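## Task

Move the orange bin and the blue bin, and no other bin, to the side of the bench closest to the arms. Put the hook back in its present spot, lying flat on the bench with its handle sticking out beyond that same side. Every other object must finish resting on the thing it rests on now. Anything that stays in place only because a robot is holding it does not count. Finish by releasing all objects and moving the arms away from them.

## Robot and tools

Robots: three identical i2rt Big YAM arms named arm1, arm2 and arm3. Each has six revolute joints, a two-finger gripper and a wrist camera. With joints 1 and 6 at zero and the hand level and pointing forward, the wrist camera rides on top of the hand and looks toward the fingertips. The hand can reach roughly 1.0 m from the joint-1 axis. Joints move at different speeds, so the hand may sweep a wide, curved path between postures. Two fixed room cameras, room_a and room_b, also view the scene. All images are 672x504 pixels.

Frame: one shared scene frame, origin on the floor, +z up. The hand point is the midpoint between the fingertips; the hand z axis runs along the fingers and the fingers open and close along the hand y axis. No line reports the robot foot poses.

Joints (all absolute targets, radians, with the tolerance for counting as arrived): joint1_rad -2.879..2.879 (±0.045), turns the arm about its foot, positive is counter-clockwise seen from above, zero unfolds the arm the way its foot faces. joint2_rad 0..3.141 (±0.14), shoulder; zero has the upper arm pointing back and about level, increasing lifts it and then brings it forward. joint3_rad 0..3.019 (±0.09), elbow; zero folds the forearm against the upper arm, increasing opens it. joint4_rad -1.692..1.57 (±0.055), hand pitch, positive tilts fingers up. joint5_rad -1.57..1.57 (±0.03), hand side swing, positive toward the arm's right. joint6_rad -2.094..2.094 (±0.035), hand roll, positive clockwise viewed from behind the hand. gripper_m 0..0.093 m (±0.003), the fingertip gap; finger pads squeeze with up to about 50 to 62 N, less on some units.

execute_actions: argument actions is a list holding zero or one action. An action is an object keyed by arm name; each arm gets {"joints": {...}} listing any subset of the seven keys above with absolute target values (joint angles in rad, gripper gap in m). Arms named in one action all start at once and may finish at different moments. An action runs at most 15 s. A joint or arm left out keeps pushing toward its earlier target. An unknown key or out-of-range number rejects the whole call and nothing moves. Optional cameras lists which of arm1_cam_wrist, arm2_cam_wrist, arm3_cam_wrist, room_a, room_b to return (omitted, null or ["all"] gives all; [] gives none). An empty actions list just reports state and images. The "pictures" line gives image order.

wait: seconds from 0 to 10; commands nothing, then reports like an empty execute_actions.

zoom_image: camera name plus region [x0, y0, x1, y1] in pixels of that camera's latest full image, origin top-left, no larger than 504 by 504; returns a sharper close-up.

finished_scene: scene is the integer number of the current scene; ends it irreversibly after the last command has been held, and its result tells whether the goal was met and gives the next task if any.

Result lines: joint_positions lists current joints. joint_status tells how each commanded motion of the last accepted action ended: reached, off_target (stopped short, may still push), contact_stop or time_out (target dropped, holds where it stopped), not_followed (a self/inter-arm collision guard blocked the arm's joint targets; a "joint command not followed" line, usually with a cause, appears; the gripper part still runs, and blocked targets may be retried on later actions until replaced with passable ones). After time_out a joint may keep a target within 0.375, 0.375, 0.113, 0.225, 0.075, 0.3 rad (joints 1..6) of where it stands and keep pushing; on_its_own lists such uncommanded behaviour, where "held at" is the held target, not the actual position. Sending a joint its reported position relieves the push. Tiny target changes may not move a joint. Joints carrying a load sag. Joint torques are raw drive outputs in joint order, nonzero even unloaded, with per-arm offset, scale and noise, so treat them as rough hints only.

Heat: holding loads or pushing warms motors, even while you are composing a reply. A MOTOR HOT line appears from 85 °C; at 100 °C an OVER-TEMPERATURE FAULT drops that whole arm, gripper included, until it cools, and its unfinished keys show limit_stop_at_motor_heat (resend those targets afterwards). Some heat carries into the next scene.

The simulation keeps running while you think; robots hold their last command meanwhile. A stop reported in one call cancels the later motion, wait and finish calls of the same reply.

Avoid: knocking or placing objects off the work area or onto the floor (ends the scene), dropping or slamming objects, arms pressing hard on each other or hitting each other (the collision guard can react late and ignores fingers, gripper housings and wrist cameras; no line reports arm-to-arm contact), and arms pushing hard on things, since the arm does not stop on contact. Loose objects may occasionally get a small outside nudge, so check placements before finishing, then open grippers and retract.

Each tool is called after ">>>" as name(argument=value, ...), one argument or row to a line, values as JSON.

## Session

>>> execute_actions(
  actions=[],
)

Scene clock: 0.00 s.
Joint torques (N m, as the arm reports them, + toward a larger angle): no reading
arm1.joint_positions: joint1_rad=+0.785 joint2_rad=+0.427 joint3_rad=+1.468 joint4_rad=-1.217 joint5_rad=+0.098 joint6_rad=-0.051 gripper_m=+0.094
arm1.joint_status: not commanded
arm1.hand: x=-1.0137 y=+0.1128 z=+1.4198 quat_wxyz=(-0.287, +0.705, -0.299, -0.576) (m; scene frame)
arm2.joint_positions: joint1_rad=-0.443 joint2_rad=+0.488 joint3_rad=+1.620 joint4_rad=-1.334 joint5_rad=-0.247 joint6_rad=-0.416 gripper_m=+0.094
arm2.joint_status: not commanded
arm2.hand: x=-0.0087 y=+0.1235 z=+1.4018 quat_wxyz=(-0.551, +0.599, -0.488, -0.315) (m; scene frame)
arm3.joint_positions: joint1_rad=-0.175 joint2_rad=+0.656 joint3_rad=+1.649 joint4_rad=-1.381 joint5_rad=-0.267 joint6_rad=-0.125 gripper_m=+0.095
arm3.joint_status: not commanded
arm3.hand: x=+0.9352 y=+0.2011 z=+1.3689 quat_wxyz=(-0.373, +0.626, -0.542, -0.420) (m; scene frame)
pictures: arm1_cam_wrist, arm2_cam_wrist, arm3_cam_wrist, room_a, room_b
Images, in order (width x height): arm1_cam_wrist 672x504, arm2_cam_wrist 672x504, arm3_cam_wrist 672x504, room_a 672x504, room_b 672x504.

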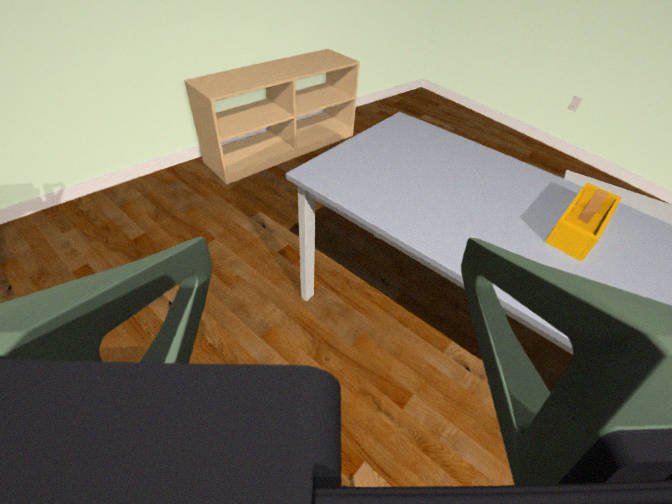

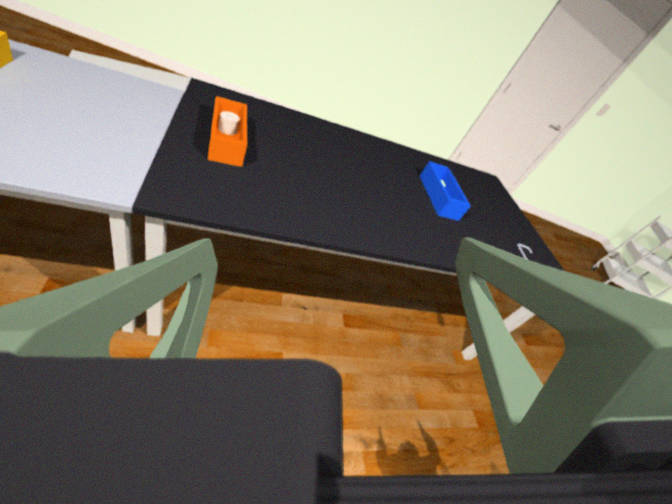

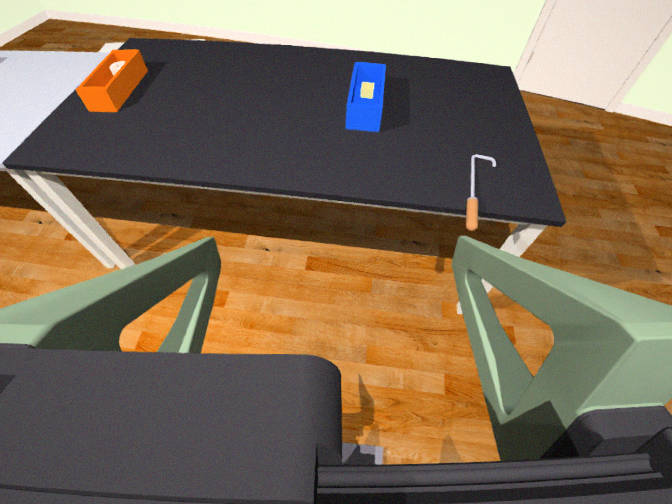

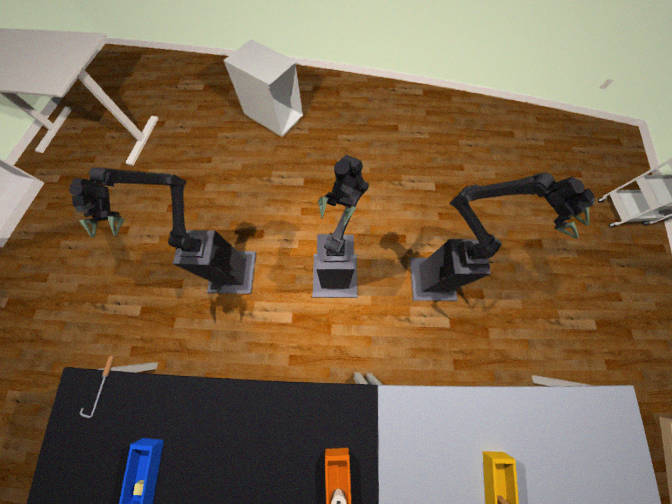

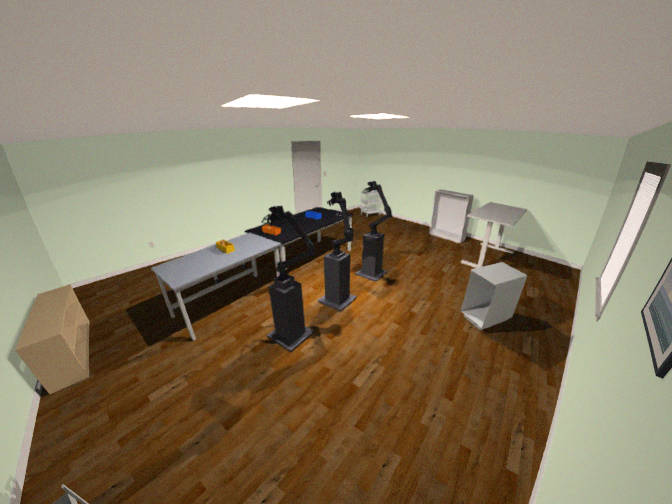

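>>> execute_actions(
  actions=[
    {"arm1":{"joints":{"joint1_rad":0,"joint2_rad":0.43,"joint3_rad":1.47,"joint4_rad":-1.04,"joint5_rad":0,"joint6_rad":0}},"arm2":{"joints":{"joint1_rad":0,"joint2_rad":1.57,"joint3_rad":1.57,"joint4_rad":0,"joint5_rad":0,"joint6_rad":0}},"arm3":{"joints":{"joint1_rad":-0.4,"joint2_rad":1.57,"joint3_rad":1.0,"joint4_rad":0.2,"joint5_rad":0,"joint6_rad":0}}},
  ],
)

>>> execute_actions(
  actions=[
    {"arm1":{"joints":{"joint4_rad":0}},"arm2":{"joints":{"joint2_rad":2.2,"joint3_rad":2.4,"joint4_rad":-0.9}},"arm3":{"joints":{"joint1_rad":-0.6,"joint3_rad":0.6,"joint4_rad":0.8}}},
  ],
)

Scene clock: 5.97 s.
Joint torques (N m, as the arm reports them, + toward a larger angle): arm1=[-1.92  4.93  6.08  2.36 -0.03  0.11] | arm2=[ -0.13 -16.86  10.38   2.     0.19   0.16] | arm3=[  0.05 -12.63  11.67   2.34   0.23   0.11]
arm1.joint_positions: joint1_rad=+0.006 joint2_rad=+0.427 joint3_rad=+1.468 joint4_rad=-1.060 joint5_rad=+0.002 joint6_rad=-0.015 gripper_m=+0.094
arm1.joint_status: all done
arm1.hand: x=-0.9279 y=+0.1479 z=+1.4576 quat_wxyz=(-0.491, +0.514, -0.496, -0.499) (m; scene frame)
arm2.joint_positions: joint1_rad=-0.003 joint2_rad=+1.568 joint3_rad=+1.557 joint4_rad=-0.014 joint5_rad=-0.004 joint6_rad=-0.016 gripper_m=+0.094
arm2.joint_status: all done
arm2.hand: x=-0.0363 y=+0.7156 z=+1.2347 quat_wxyz=(-0.490, +0.518, -0.494, -0.497) (m; scene frame)
arm3.joint_positions: joint1_rad=-0.394 joint2_rad=+1.562 joint3_rad=+0.988 joint4_rad=+0.184 joint5_rad=-0.003 joint6_rad=-0.016 gripper_m=+0.095
arm3.joint_status: all done
arm3.hand: x=+1.1807 y=+0.5902 z=+0.9301 quat_wxyz=(-0.459, +0.473, -0.685, -0.309) (m; scene frame)
pictures: arm1_cam_wrist, arm2_cam_wrist, arm3_cam_wrist, room_a, room_b
Images, in order (width x height): arm1_cam_wrist 672x504, arm2_cam_wrist 672x504, arm3_cam_wrist 672x504, room_a 672x504, room_b 672x504.

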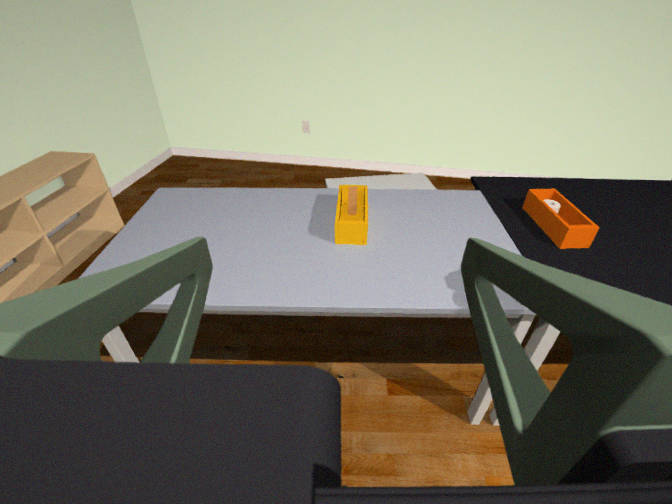

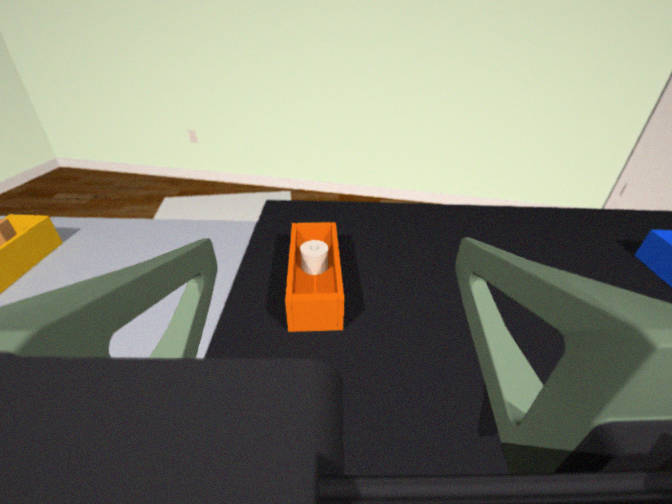

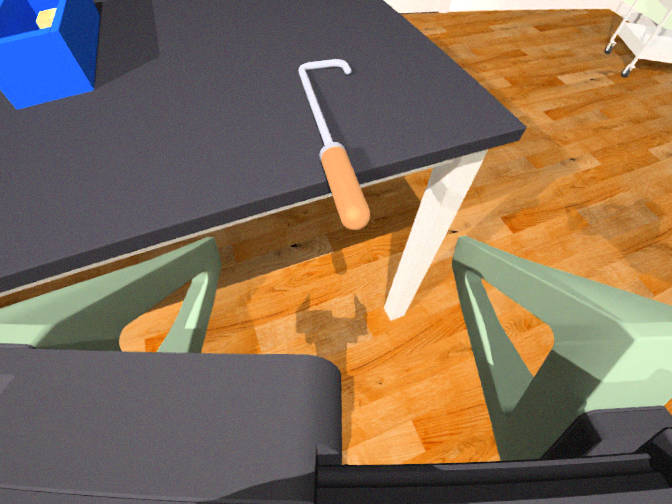

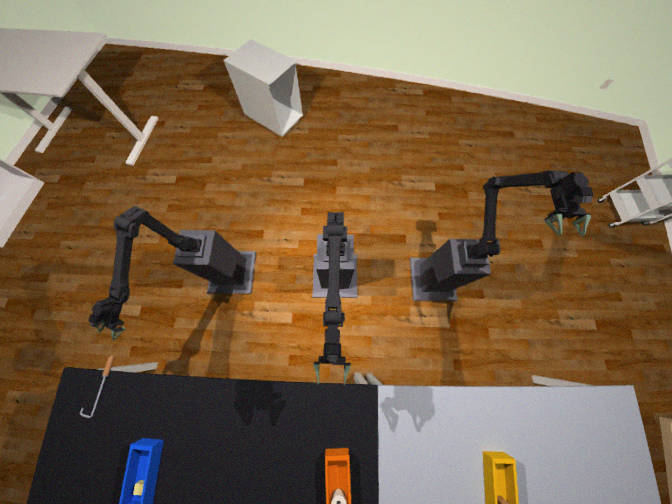

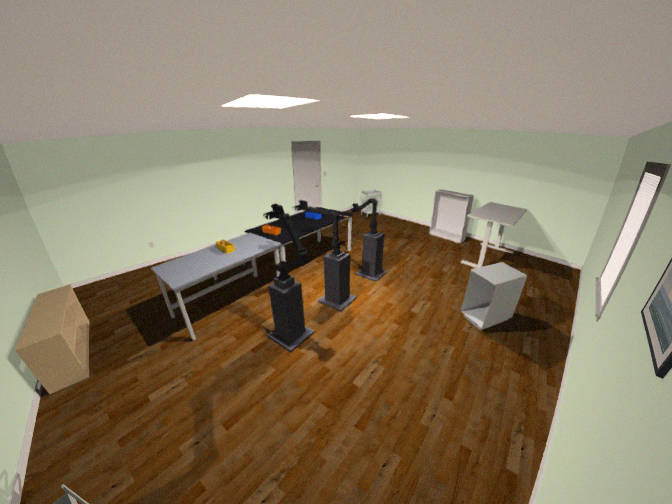

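Scene clock: 7.80 s.
Joint torques (N m, as the arm reports them, + toward a larger angle): arm1=[-1.92  6.26  4.98  1.07 -0.04  0.11] | arm2=[ -0.24 -25.84  13.17   1.19   0.19   0.17] | arm3=[ 2.   -9.81  7.21  2.39  0.03  0.11]
arm1.joint_positions: joint1_rad=+0.006 joint2_rad=+0.427 joint3_rad=+1.468 joint4_rad=-0.012 joint5_rad=+0.002 joint6_rad=-0.015 gripper_m=+0.094
arm1.joint_status: all done
arm1.hand: x=-0.9234 y=+0.0297 z=+1.6732 quat_wxyz=(-0.677, +0.191, -0.189, -0.685) (m; scene frame)
arm2.joint_positions: joint1_rad=-0.003 joint2_rad=+2.192 joint3_rad=+2.344 joint4_rad=-0.893 joint5_rad=-0.004 joint6_rad=-0.016 gripper_m=+0.094
arm2.joint_status: all done
arm2.hand: x=-0.0395 y=+0.8553 z=+1.0266 quat_wxyz=(-0.283, +0.661, -0.633, -0.287) (m; scene frame)
arm3.joint_positions: joint1_rad=-0.610 joint2_rad=+1.562 joint3_rad=+0.607 joint4_rad=+0.784 joint5_rad=+0.001 joint6_rad=-0.014 gripper_m=+0.095
arm3.joint_status: all done
arm3.hand: x=+1.2543 y=+0.4552 z=+0.8776 quat_wxyz=(-0.568, +0.364, -0.675, -0.297) (m; scene frame)
pictures: arm1_cam_wrist, arm2_cam_wrist, arm3_cam_wrist, room_a, room_b
Images, in order (width x height): arm1_cam_wrist 672x504, arm2_cam_wrist 672x504, arm3_cam_wrist 672x504, room_a 672x504, room_b 672x504.

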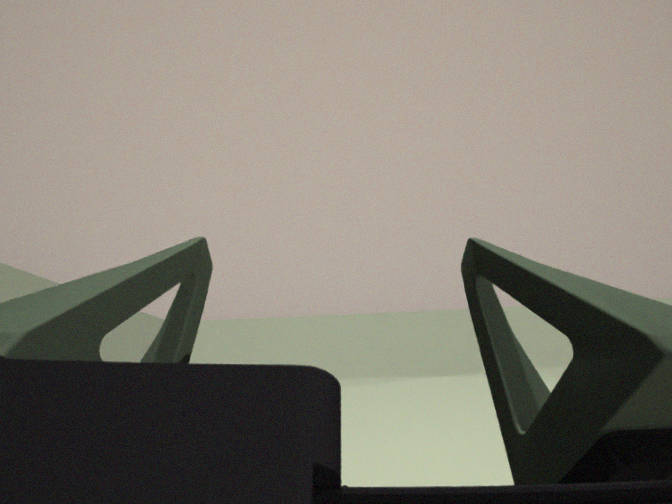

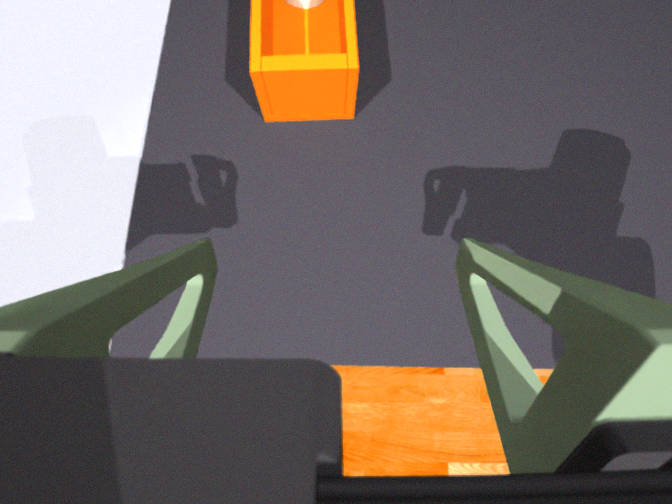

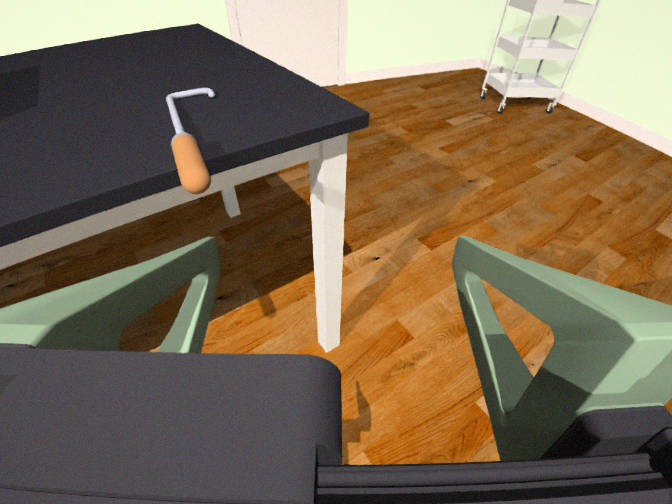

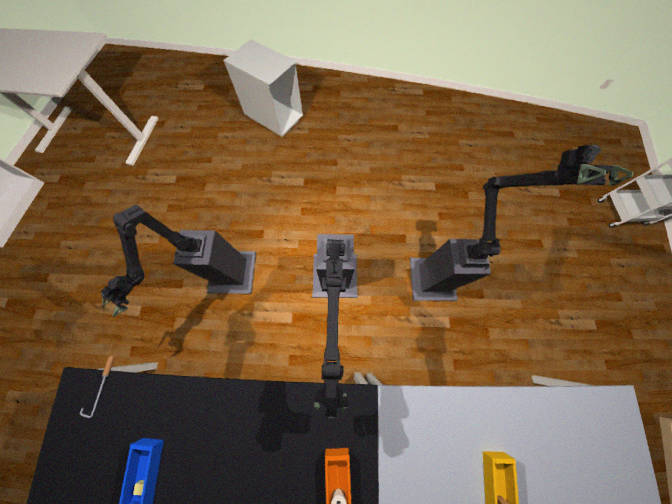

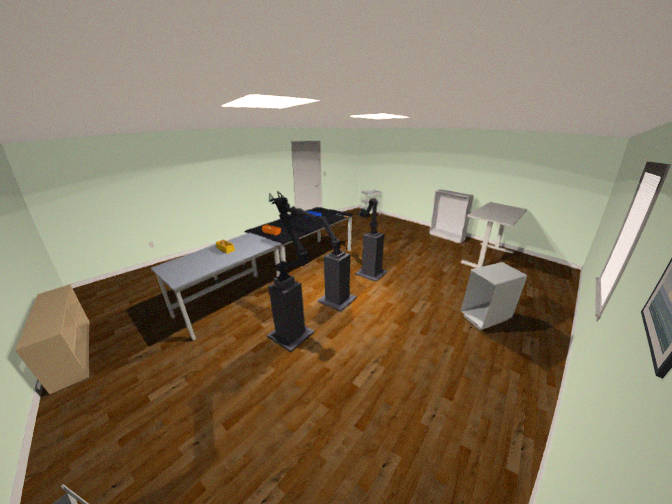

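>>> execute_actions(
  actions=[
    {"arm2":{"joints":{"joint2_rad":1.3,"joint3_rad":1.0,"joint4_rad":0,"joint1_rad":-0.3}},"arm3":{"joints":{"joint1_rad":-0.57,"joint2_rad":2.2,"joint3_rad":1.13,"joint4_rad":1.08,"joint5_rad":-0.55}}},
  ],
  cameras=["arm3_cam_wrist","room_a"],
)

Scene clock: 29.73 s.
Joint torques (N m, as the arm reports them, + toward a larger angle): arm1=[-1.96  6.29  4.99  1.08 -0.04  0.1 ] | arm2=[ -1.31 -12.31  10.05   1.96   0.     0.15] | arm3=[  1.37 -17.27   9.86   2.09  -0.01   0.08]
arm1.joint_positions: joint1_rad=+0.006 joint2_rad=+0.427 joint3_rad=+1.468 joint4_rad=-0.012 joint5_rad=+0.002 joint6_rad=-0.015 gripper_m=+0.094
arm1.joint_status: not commanded
arm1.hand: x=-0.9234 y=+0.0297 z=+1.6732 quat_wxyz=(-0.677, +0.191, -0.189, -0.685) (m; scene frame)
arm2.joint_positions: joint1_rad=-0.291 joint2_rad=+1.303 joint3_rad=+0.986 joint4_rad=-0.012 joint5_rad=+0.001 joint6_rad=-0.012 gripper_m=+0.094
arm2.joint_status: all done
arm2.hand: x=+0.1344 y=+0.5618 z=+1.0517 quat_wxyz=(-0.465, +0.499, -0.642, -0.350) (m; scene frame)
arm3.joint_positions: joint1_rad=-0.577 joint2_rad=+2.199 joint3_rad=+1.096 joint4_rad=+1.066 joint5_rad=-0.547 joint6_rad=-0.014 gripper_m=+0.095
arm3.joint_status: all done
arm3.hand: x=+1.2386 y=+0.6331 z=+0.7684 quat_wxyz=(-0.491, +0.503, -0.515, -0.490) (m; scene frame)
pictures: arm3_cam_wrist, room_a
Images, in order (width x height): arm3_cam_wrist 672x504, room_a 672x504.

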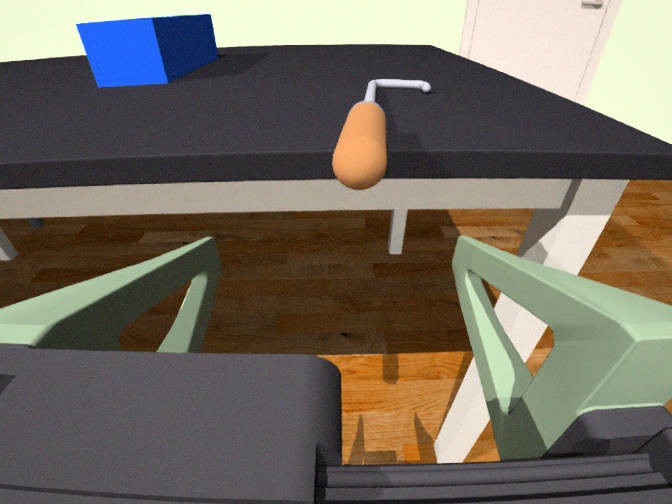

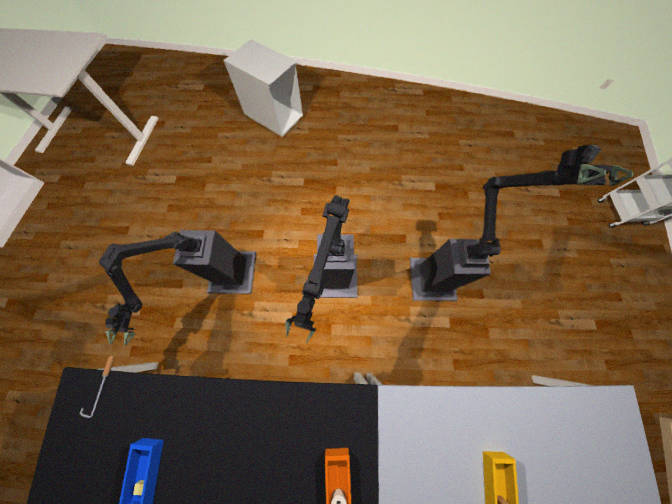

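>>> execute_actions(
  actions=[
    {"arm3":{"joints":{"joint1_rad":-0.47,"joint2_rad":2.39,"joint3_rad":1.57,"joint4_rad":0.86,"joint5_rad":-0.36}}},
  ],
  cameras=["arm3_cam_wrist","room_a"],
)

Scene clock: 34.83 s.
Joint torques (N m, as the arm reports them, + toward a larger angle): arm1=[-1.94  6.28  4.99  1.07 -0.04  0.11] | arm2=[ -1.41 -12.23  10.09   1.98   0.     0.15] | arm3=[  0.34 -20.92  11.77   1.53   0.22   0.12]
arm1.joint_positions: joint1_rad=+0.006 joint2_rad=+0.427 joint3_rad=+1.468 joint4_rad=-0.012 joint5_rad=+0.002 joint6_rad=-0.015 gripper_m=+0.094
arm1.joint_status: not commanded
arm1.hand: x=-0.9234 y=+0.0297 z=+1.6732 quat_wxyz=(-0.677, +0.191, -0.189, -0.685) (m; scene frame)
arm2.joint_positions: joint1_rad=-0.291 joint2_rad=+1.303 joint3_rad=+0.986 joint4_rad=-0.012 joint5_rad=+0.001 joint6_rad=-0.012 gripper_m=+0.094
arm2.joint_status: not commanded
arm2.hand: x=+0.1344 y=+0.5618 z=+1.0517 quat_wxyz=(-0.465, +0.499, -0.642, -0.350) (m; scene frame)
arm3.joint_positions: joint1_rad=-0.461 joint2_rad=+2.387 joint3_rad=+1.539 joint4_rad=+0.863 joint5_rad=-0.362 joint6_rad=-0.014 gripper_m=+0.095
arm3.joint_status: all done
arm3.hand: x=+1.2493 y=+0.7763 z=+0.7768 quat_wxyz=(-0.526, +0.481, -0.515, -0.477) (m; scene frame)
pictures: arm3_cam_wrist, room_a
Images, in order (width x height): arm3_cam_wrist 672x504, room_a 672x504.

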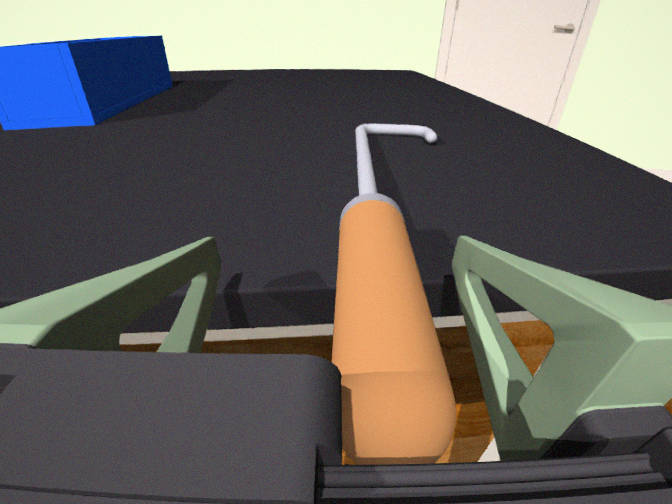

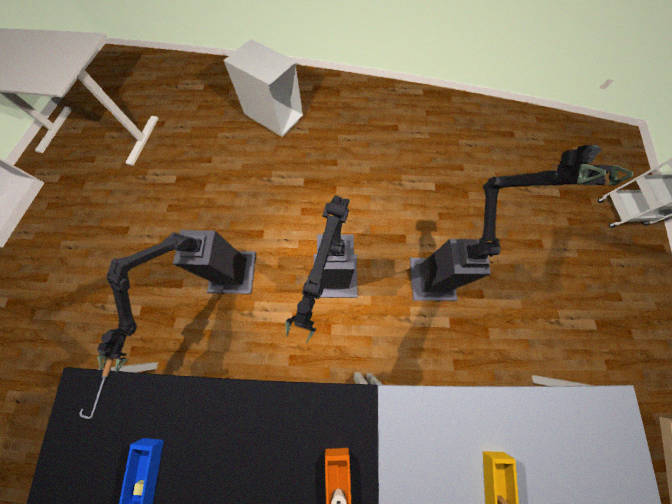

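>>> execute_actions(
  actions=[
    {"arm3":{"joints":{"joint1_rad":-0.495,"joint3_rad":1.535,"joint4_rad":0.86,"joint5_rad":-0.39}}},
  ],
  cameras=["arm3_cam_wrist"],
)

>>> execute_actions(
  actions=[
    {"arm3":{"joints":{"gripper_m":0.0}}},
  ],
  cameras=["arm3_cam_wrist"],
)

Scene clock: 40.73 s.
Joint torques (N m, as the arm reports them, + toward a larger angle): arm1=[-1.95  6.3   4.99  1.07 -0.04  0.11] | arm2=[ -1.48 -12.4   10.05   1.99   0.01   0.15] | arm3=[  0.59 -20.53   8.28   1.5    0.02   0.09]
arm1.joint_positions: joint1_rad=+0.006 joint2_rad=+0.427 joint3_rad=+1.468 joint4_rad=-0.012 joint5_rad=+0.002 joint6_rad=-0.015 gripper_m=+0.094
arm1.joint_status: not commanded
arm1.hand: x=-0.9234 y=+0.0297 z=+1.6732 quat_wxyz=(-0.677, +0.191, -0.189, -0.685) (m; scene frame)
arm2.joint_positions: joint1_rad=-0.291 joint2_rad=+1.303 joint3_rad=+0.986 joint4_rad=-0.012 joint5_rad=+0.001 joint6_rad=-0.012 gripper_m=+0.094
arm2.joint_status: not commanded
arm2.hand: x=+0.1344 y=+0.5618 z=+1.0517 quat_wxyz=(-0.465, +0.499, -0.642, -0.350) (m; scene frame)
arm3.joint_positions: joint1_rad=-0.492 joint2_rad=+2.387 joint3_rad=+1.539 joint4_rad=+0.863 joint5_rad=-0.387 joint6_rad=-0.014 gripper_m=+0.095
arm3.joint_status: all done
arm3.hand: x=+1.2689 y=+0.7670 z=+0.7768 quat_wxyz=(-0.527, +0.480, -0.516, -0.475) (m; scene frame)
pictures: arm3_cam_wrist
Images, in order (width x height): arm3_cam_wrist 672x504.

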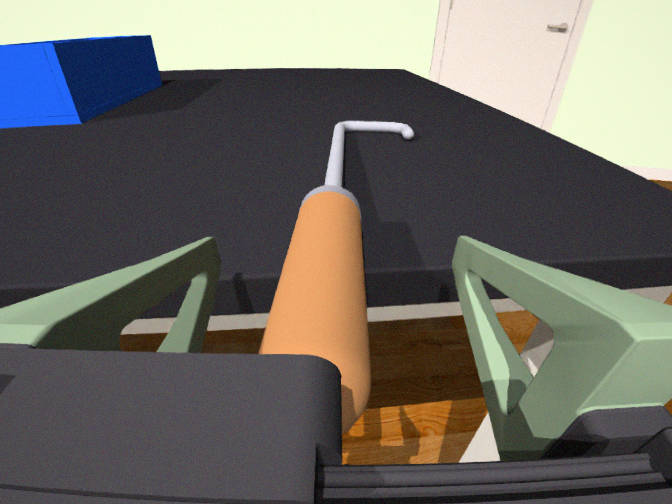

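Scene clock: 41.47 s.
Joint torques (N m, as the arm reports them, + toward a larger angle): arm1=[-1.95  6.27  4.98  1.07 -0.04  0.11] | arm2=[ -1.44 -12.13  10.13   1.97   0.     0.14] | arm3=[  0.96 -20.42   8.03   1.53   0.07   0.13]
arm1.joint_positions: joint1_rad=+0.006 joint2_rad=+0.427 joint3_rad=+1.468 joint4_rad=-0.012 joint5_rad=+0.002 joint6_rad=-0.015 gripper_m=+0.094
arm1.joint_status: not commanded
arm1.hand: x=-0.9234 y=+0.0297 z=+1.6732 quat_wxyz=(-0.677, +0.191, -0.189, -0.685) (m; scene frame)
arm2.joint_positions: joint1_rad=-0.291 joint2_rad=+1.303 joint3_rad=+0.986 joint4_rad=-0.012 joint5_rad=+0.001 joint6_rad=-0.012 gripper_m=+0.094
arm2.joint_status: not commanded
arm2.hand: x=+0.1344 y=+0.5618 z=+1.0517 quat_wxyz=(-0.465, +0.499, -0.642, -0.350) (m; scene frame)
arm3.joint_positions: joint1_rad=-0.492 joint2_rad=+2.387 joint3_rad=+1.539 joint4_rad=+0.863 joint5_rad=-0.389 joint6_rad=-0.013 gripper_m=+0.030
arm3.joint_status: gripper_m off_target (ended at +0.030, target +0.000)
arm3.hand: x=+1.2686 y=+0.7670 z=+0.7768 quat_wxyz=(-0.527, +0.480, -0.516, -0.476) (m; scene frame)
pictures: arm3_cam_wrist
Images, in order (width x height): arm3_cam_wrist 672x504.

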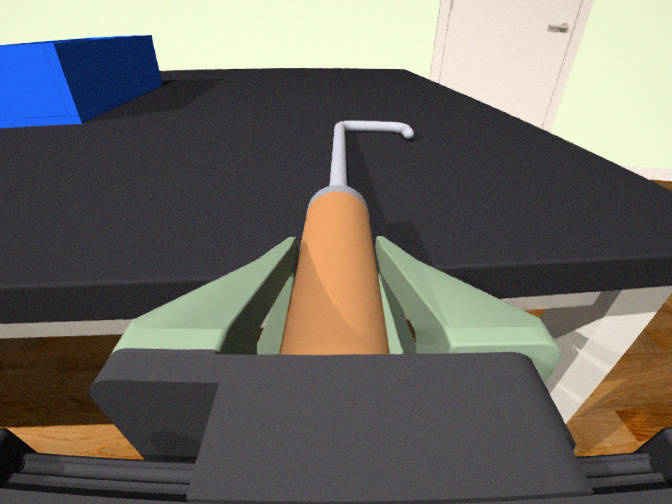

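>>> execute_actions(
  actions=[
    {"arm3":{"joints":{"joint2_rad":2.1,"joint4_rad":0.7}}},
  ],
  cameras=[],
)

>>> execute_actions(
  actions=[
    {"arm3":{"joints":{"joint1_rad":-0.08,"joint2_rad":2.2,"joint3_rad":1.82,"joint4_rad":0.45,"joint5_rad":0,"joint6_rad":1.57}},"arm2":{"joints":{"joint1_rad":-0.6,"joint4_rad":0.5}}},
  ],
  cameras=["arm3_cam_wrist","arm2_cam_wrist","room_a"],
)

Scene clock: 47.53 s.
Joint torques (N m, as the arm reports them, + toward a larger angle): arm1=[-1.93  6.24  4.98  1.08 -0.04  0.1 ] | arm2=[ -1.34 -12.08  10.1    2.02   0.     0.14] | arm3=[  0.65 -20.52  11.51   2.59   0.09   0.07]
arm1.joint_positions: joint1_rad=+0.006 joint2_rad=+0.427 joint3_rad=+1.468 joint4_rad=-0.012 joint5_rad=+0.002 joint6_rad=-0.015 gripper_m=+0.094
arm1.joint_status: not commanded
arm1.hand: x=-0.9234 y=+0.0297 z=+1.6732 quat_wxyz=(-0.677, +0.191, -0.189, -0.685) (m; scene frame)
arm2.joint_positions: joint1_rad=-0.291 joint2_rad=+1.303 joint3_rad=+0.986 joint4_rad=-0.012 joint5_rad=+0.001 joint6_rad=-0.012 gripper_m=+0.094
arm2.joint_status: not commanded
arm2.hand: x=+0.1344 y=+0.5618 z=+1.0517 quat_wxyz=(-0.465, +0.499, -0.642, -0.350) (m; scene frame)
arm3.joint_positions: joint1_rad=-0.492 joint2_rad=+2.113 joint3_rad=+1.523 joint4_rad=+0.677 joint5_rad=-0.389 joint6_rad=-0.010 gripper_m=+0.030
arm3.joint_status: all done
arm3.hand: x=+1.2671 y=+0.7635 z=+0.9470 quat_wxyz=(-0.549, +0.470, -0.492, -0.485) (m; scene frame)
pictures: none
No camera images: the call's "cameras" was empty. Leave "cameras" out to get every camera's image.

Scene clock: 51.00 s.
Joint torques (N m, as the arm reports them, + toward a larger angle): arm1=[-1.94  6.29  4.99  1.08 -0.04  0.1 ] | arm2=[  0.36 -12.2   10.03   2.05   0.     0.14] | arm3=[  1.76 -21.95  17.58   2.49   0.07   0.33]
arm1.joint_positions: joint1_rad=+0.006 joint2_rad=+0.427 joint3_rad=+1.468 joint4_rad=-0.012 joint5_rad=+0.002 joint6_rad=-0.015 gripper_m=+0.094
arm1.joint_status: not commanded
arm1.hand: x=-0.9234 y=+0.0297 z=+1.6732 quat_wxyz=(-0.677, +0.191, -0.189, -0.685) (m; scene frame)
arm2.joint_positions: joint1_rad=-0.609 joint2_rad=+1.303 joint3_rad=+0.986 joint4_rad=+0.484 joint5_rad=+0.001 joint6_rad=-0.012 gripper_m=+0.094
arm2.joint_status: all done
arm2.hand: x=+0.3080 y=+0.4943 z=+1.1724 quat_wxyz=(-0.675, +0.310, -0.566, -0.358) (m; scene frame)
arm3.joint_positions: joint1_rad=-0.083 joint2_rad=+2.207 joint3_rad=+1.756 joint4_rad=+0.429 joint5_rad=+0.001 joint6_rad=+1.522 gripper_m=+0.030
arm3.joint_status: joint6_rad time_out (moved +1.532 of +1.580); the others done
arm3.on_its_own: joint6_rad reads +1.522 and still pushes toward +1.570 since a time_out
arm3.hand: x=+1.0068 y=+0.8894 z=+0.9426 quat_wxyz=(-0.039, -0.008, -0.717, -0.696) (m; scene frame)
pictures: arm2_cam_wrist, arm3_cam_wrist, room_a
Images, in order (width x height): arm2_cam_wrist 672x504, arm3_cam_wrist 672x504, room_a 672x504.

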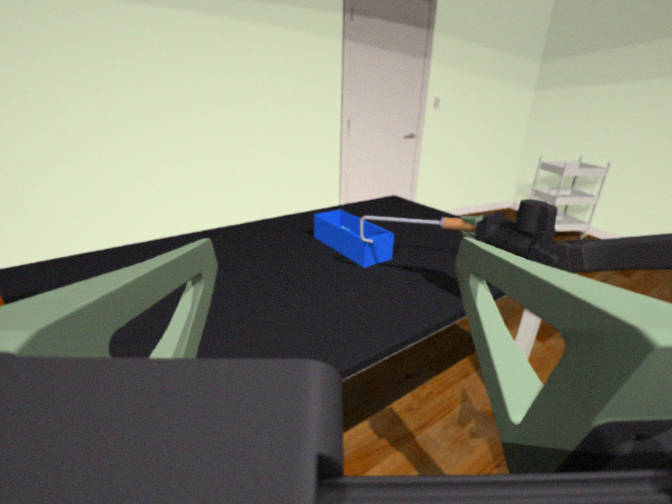

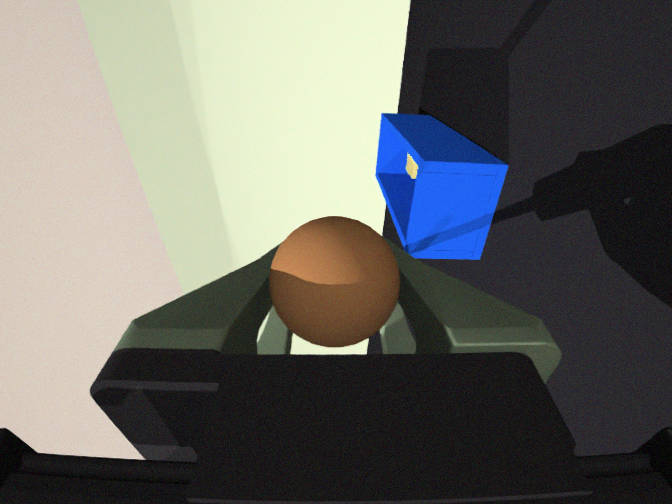

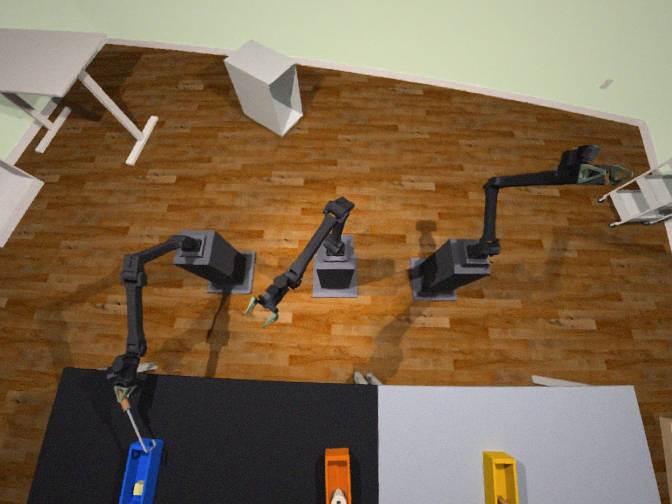

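>>> execute_actions(
  actions=[
    {"arm3":{"joints":{"joint1_rad":0.135,"joint3_rad":2.22,"joint4_rad":0.26,"joint5_rad":0.75,"joint6_rad":1.55}}},
  ],
  cameras=[],
)

>>> execute_actions(
  actions=[
    {"arm3":{"joints":{"joint2_rad":2.41}}},
  ],
  cameras=["arm3_cam_wrist","arm2_cam_wrist","room_a"],
)

Scene clock: 57.77 s.
Joint torques (N m, as the arm reports them, + toward a larger angle): arm1=[-1.94  6.26  4.98  1.08 -0.04  0.1 ] | arm2=[  0.26 -11.89  10.05   2.01  -0.01   0.13] | arm3=[  2.15 -23.59  18.6    2.7   -0.08   0.15]
arm1.joint_positions: joint1_rad=+0.006 joint2_rad=+0.427 joint3_rad=+1.468 joint4_rad=-0.012 joint5_rad=+0.002 joint6_rad=-0.015 gripper_m=+0.094
arm1.joint_status: not commanded
arm1.hand: x=-0.9234 y=+0.0297 z=+1.6732 quat_wxyz=(-0.677, +0.191, -0.189, -0.685) (m; scene frame)
arm2.joint_positions: joint1_rad=-0.609 joint2_rad=+1.303 joint3_rad=+0.986 joint4_rad=+0.484 joint5_rad=+0.001 joint6_rad=-0.012 gripper_m=+0.094
arm2.joint_status: not commanded
arm2.hand: x=+0.3080 y=+0.4943 z=+1.1724 quat_wxyz=(-0.675, +0.310, -0.566, -0.358) (m; scene frame)
arm3.joint_positions: joint1_rad=+0.128 joint2_rad=+2.222 joint3_rad=+2.151 joint4_rad=+0.232 joint5_rad=+0.754 joint6_rad=+1.521 gripper_m=+0.030
arm3.joint_status: all done
arm3.hand: x=+0.9370 y=+0.8924 z=+1.1158 quat_wxyz=(-0.204, -0.222, -0.629, -0.717) (m; scene frame)
pictures: none
No camera images: the call's "cameras" was empty. Leave "cameras" out to get every camera's image.

Scene clock: 59.13 s.
Joint torques (N m, as the arm reports them, + toward a larger angle): arm1=[-1.96  6.29  4.99  1.07 -0.04  0.11] | arm2=[  0.34 -11.93  10.     1.95   0.01   0.16] | arm3=[  1.94 -28.24  16.75   2.94   0.13   0.12]
arm1.joint_positions: joint1_rad=+0.006 joint2_rad=+0.427 joint3_rad=+1.468 joint4_rad=-0.012 joint5_rad=+0.002 joint6_rad=-0.015 gripper_m=+0.094
arm1.joint_status: not commanded
arm1.hand: x=-0.9234 y=+0.0297 z=+1.6732 quat_wxyz=(-0.677, +0.191, -0.189, -0.685) (m; scene frame)
arm2.joint_positions: joint1_rad=-0.609 joint2_rad=+1.303 joint3_rad=+0.986 joint4_rad=+0.484 joint5_rad=+0.001 joint6_rad=-0.012 gripper_m=+0.094
arm2.joint_status: not commanded
arm2.hand: x=+0.3080 y=+0.4943 z=+1.1724 quat_wxyz=(-0.675, +0.310, -0.566, -0.358) (m; scene frame)
arm3.joint_positions: joint1_rad=+0.128 joint2_rad=+2.470 joint3_rad=+2.166 joint4_rad=+0.223 joint5_rad=+0.750 joint6_rad=+1.524 gripper_m=+0.030
arm3.joint_status: all done
arm3.hand: x=+0.9296 y=+0.9315 z=+0.9029 quat_wxyz=(-0.237, -0.182, -0.707, -0.641) (m; scene frame)
pictures: arm2_cam_wrist, arm3_cam_wrist, room_a
Images, in order (width x height): arm2_cam_wrist 672x504, arm3_cam_wrist 672x504, room_a 672x504.

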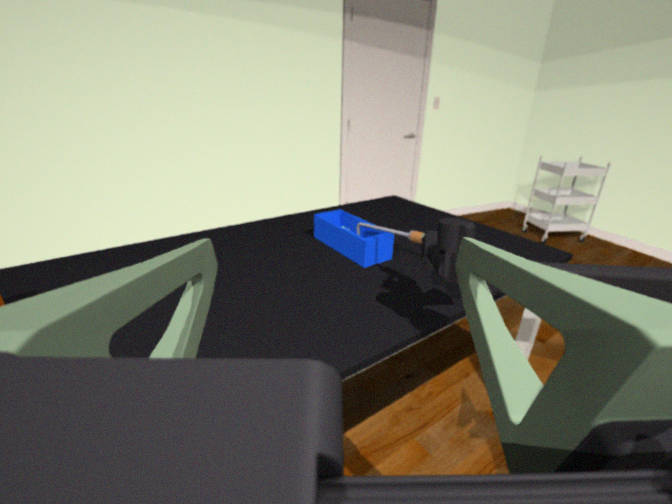

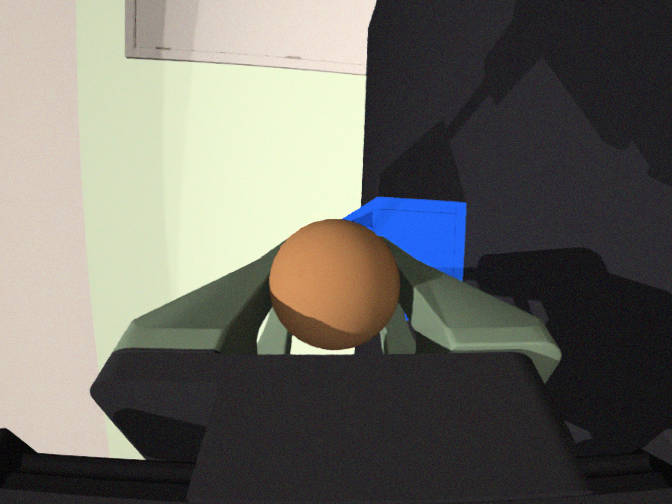

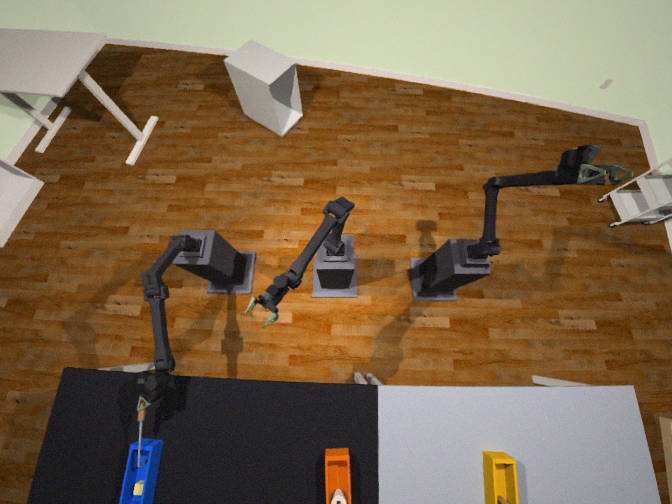

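>>> execute_actions(
  actions=[
    {"arm3":{"joints":{"joint2_rad":2.22,"joint3_rad":1.71,"joint4_rad":0.48}}},
  ],
  cameras=[],
)

>>> execute_actions(
  actions=[
    {"arm3":{"joints":{"joint1_rad":0.09,"joint2_rad":2.01,"joint3_rad":1.32,"joint4_rad":0.65,"joint5_rad":0.45}}},
  ],
  cameras=["arm3_cam_wrist","arm2_cam_wrist","room_a"],
)

Scene clock: 65.17 s.
Joint torques (N m, as the arm reports them, + toward a larger angle): arm1=[-1.93  6.27  4.99  1.08 -0.04  0.1 ] | arm2=[  0.12 -12.36  10.03   2.08   0.01   0.14] | arm3=[  2.1  -20.69  10.25   1.66   0.    -0.26]
arm1.joint_positions: joint1_rad=+0.006 joint2_rad=+0.427 joint3_rad=+1.468 joint4_rad=-0.012 joint5_rad=+0.002 joint6_rad=-0.015 gripper_m=+0.094
arm1.joint_status: not commanded
arm1.hand: x=-0.9234 y=+0.0297 z=+1.6732 quat_wxyz=(-0.677, +0.191, -0.189, -0.685) (m; scene frame)
arm2.joint_positions: joint1_rad=-0.609 joint2_rad=+1.303 joint3_rad=+0.986 joint4_rad=+0.484 joint5_rad=+0.001 joint6_rad=-0.012 gripper_m=+0.094
arm2.joint_status: not commanded
arm2.hand: x=+0.3080 y=+0.4943 z=+1.1724 quat_wxyz=(-0.675, +0.310, -0.566, -0.358) (m; scene frame)
arm3.joint_positions: joint1_rad=+0.128 joint2_rad=+2.218 joint3_rad=+1.713 joint4_rad=+0.477 joint5_rad=+0.754 joint6_rad=+1.562 gripper_m=+0.030
arm3.joint_status: all done
arm3.hand: x=+0.9427 y=+0.8465 z=+0.9220 quat_wxyz=(-0.218, -0.205, -0.687, -0.662) (m; scene frame)
pictures: none
No camera images: the call's "cameras" was empty. Leave "cameras" out to get every camera's image.

Scene clock: 66.33 s.
Joint torques (N m, as the arm reports them, + toward a larger angle): arm1=[-1.95  6.28  4.98  1.07 -0.04  0.1 ] | arm2=[  0.23 -12.     9.99   2.01   0.02   0.14] | arm3=[  0.82 -21.04  10.07   3.23   0.12  -0.03]
arm1.joint_positions: joint1_rad=+0.006 joint2_rad=+0.427 joint3_rad=+1.468 joint4_rad=-0.012 joint5_rad=+0.002 joint6_rad=-0.015 gripper_m=+0.094
arm1.joint_status: not commanded
arm1.hand: x=-0.9234 y=+0.0297 z=+1.6732 quat_wxyz=(-0.677, +0.191, -0.189, -0.685) (m; scene frame)
arm2.joint_positions: joint1_rad=-0.609 joint2_rad=+1.303 joint3_rad=+0.986 joint4_rad=+0.484 joint5_rad=+0.001 joint6_rad=-0.012 gripper_m=+0.094
arm2.joint_status: not commanded
arm2.hand: x=+0.3080 y=+0.4943 z=+1.1724 quat_wxyz=(-0.675, +0.310, -0.566, -0.358) (m; scene frame)
arm3.joint_positions: joint1_rad=+0.090 joint2_rad=+2.052 joint3_rad=+1.312 joint4_rad=+0.610 joint5_rad=+0.450 joint6_rad=+1.536 gripper_m=+0.030
arm3.joint_status: all done
arm3.hand: x=+0.9398 y=+0.7698 z=+0.8687 quat_wxyz=(-0.143, -0.096, -0.743, -0.646) (m; scene frame)
pictures: arm2_cam_wrist, arm3_cam_wrist, room_a
Images, in order (width x height): arm2_cam_wrist 672x504, arm3_cam_wrist 672x504, room_a 672x504.

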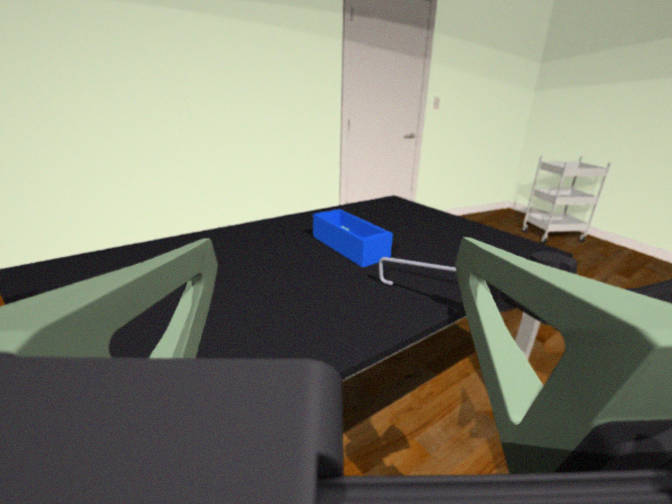

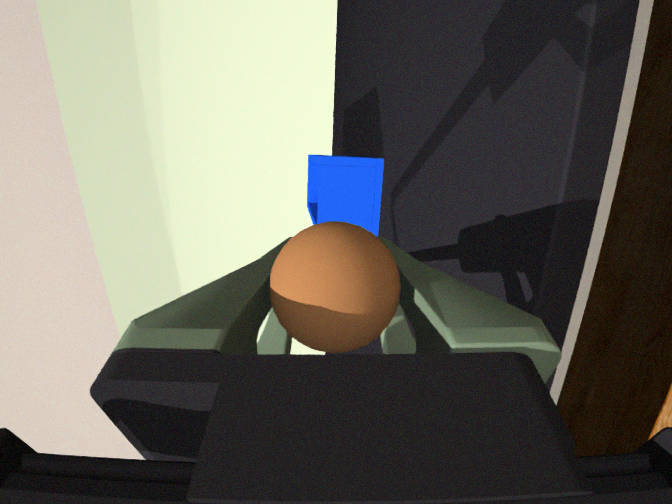

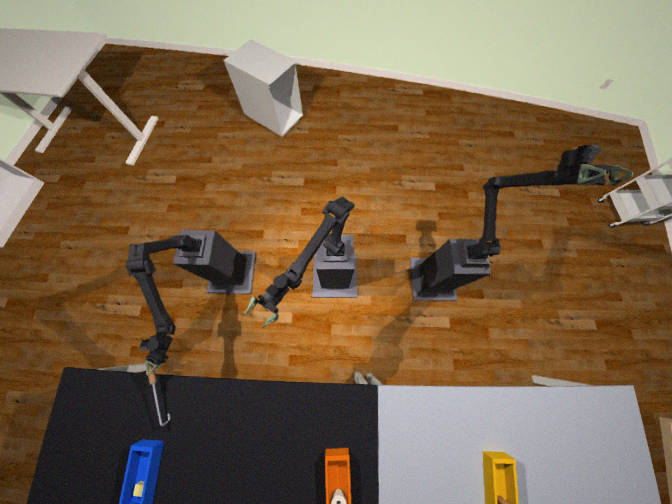

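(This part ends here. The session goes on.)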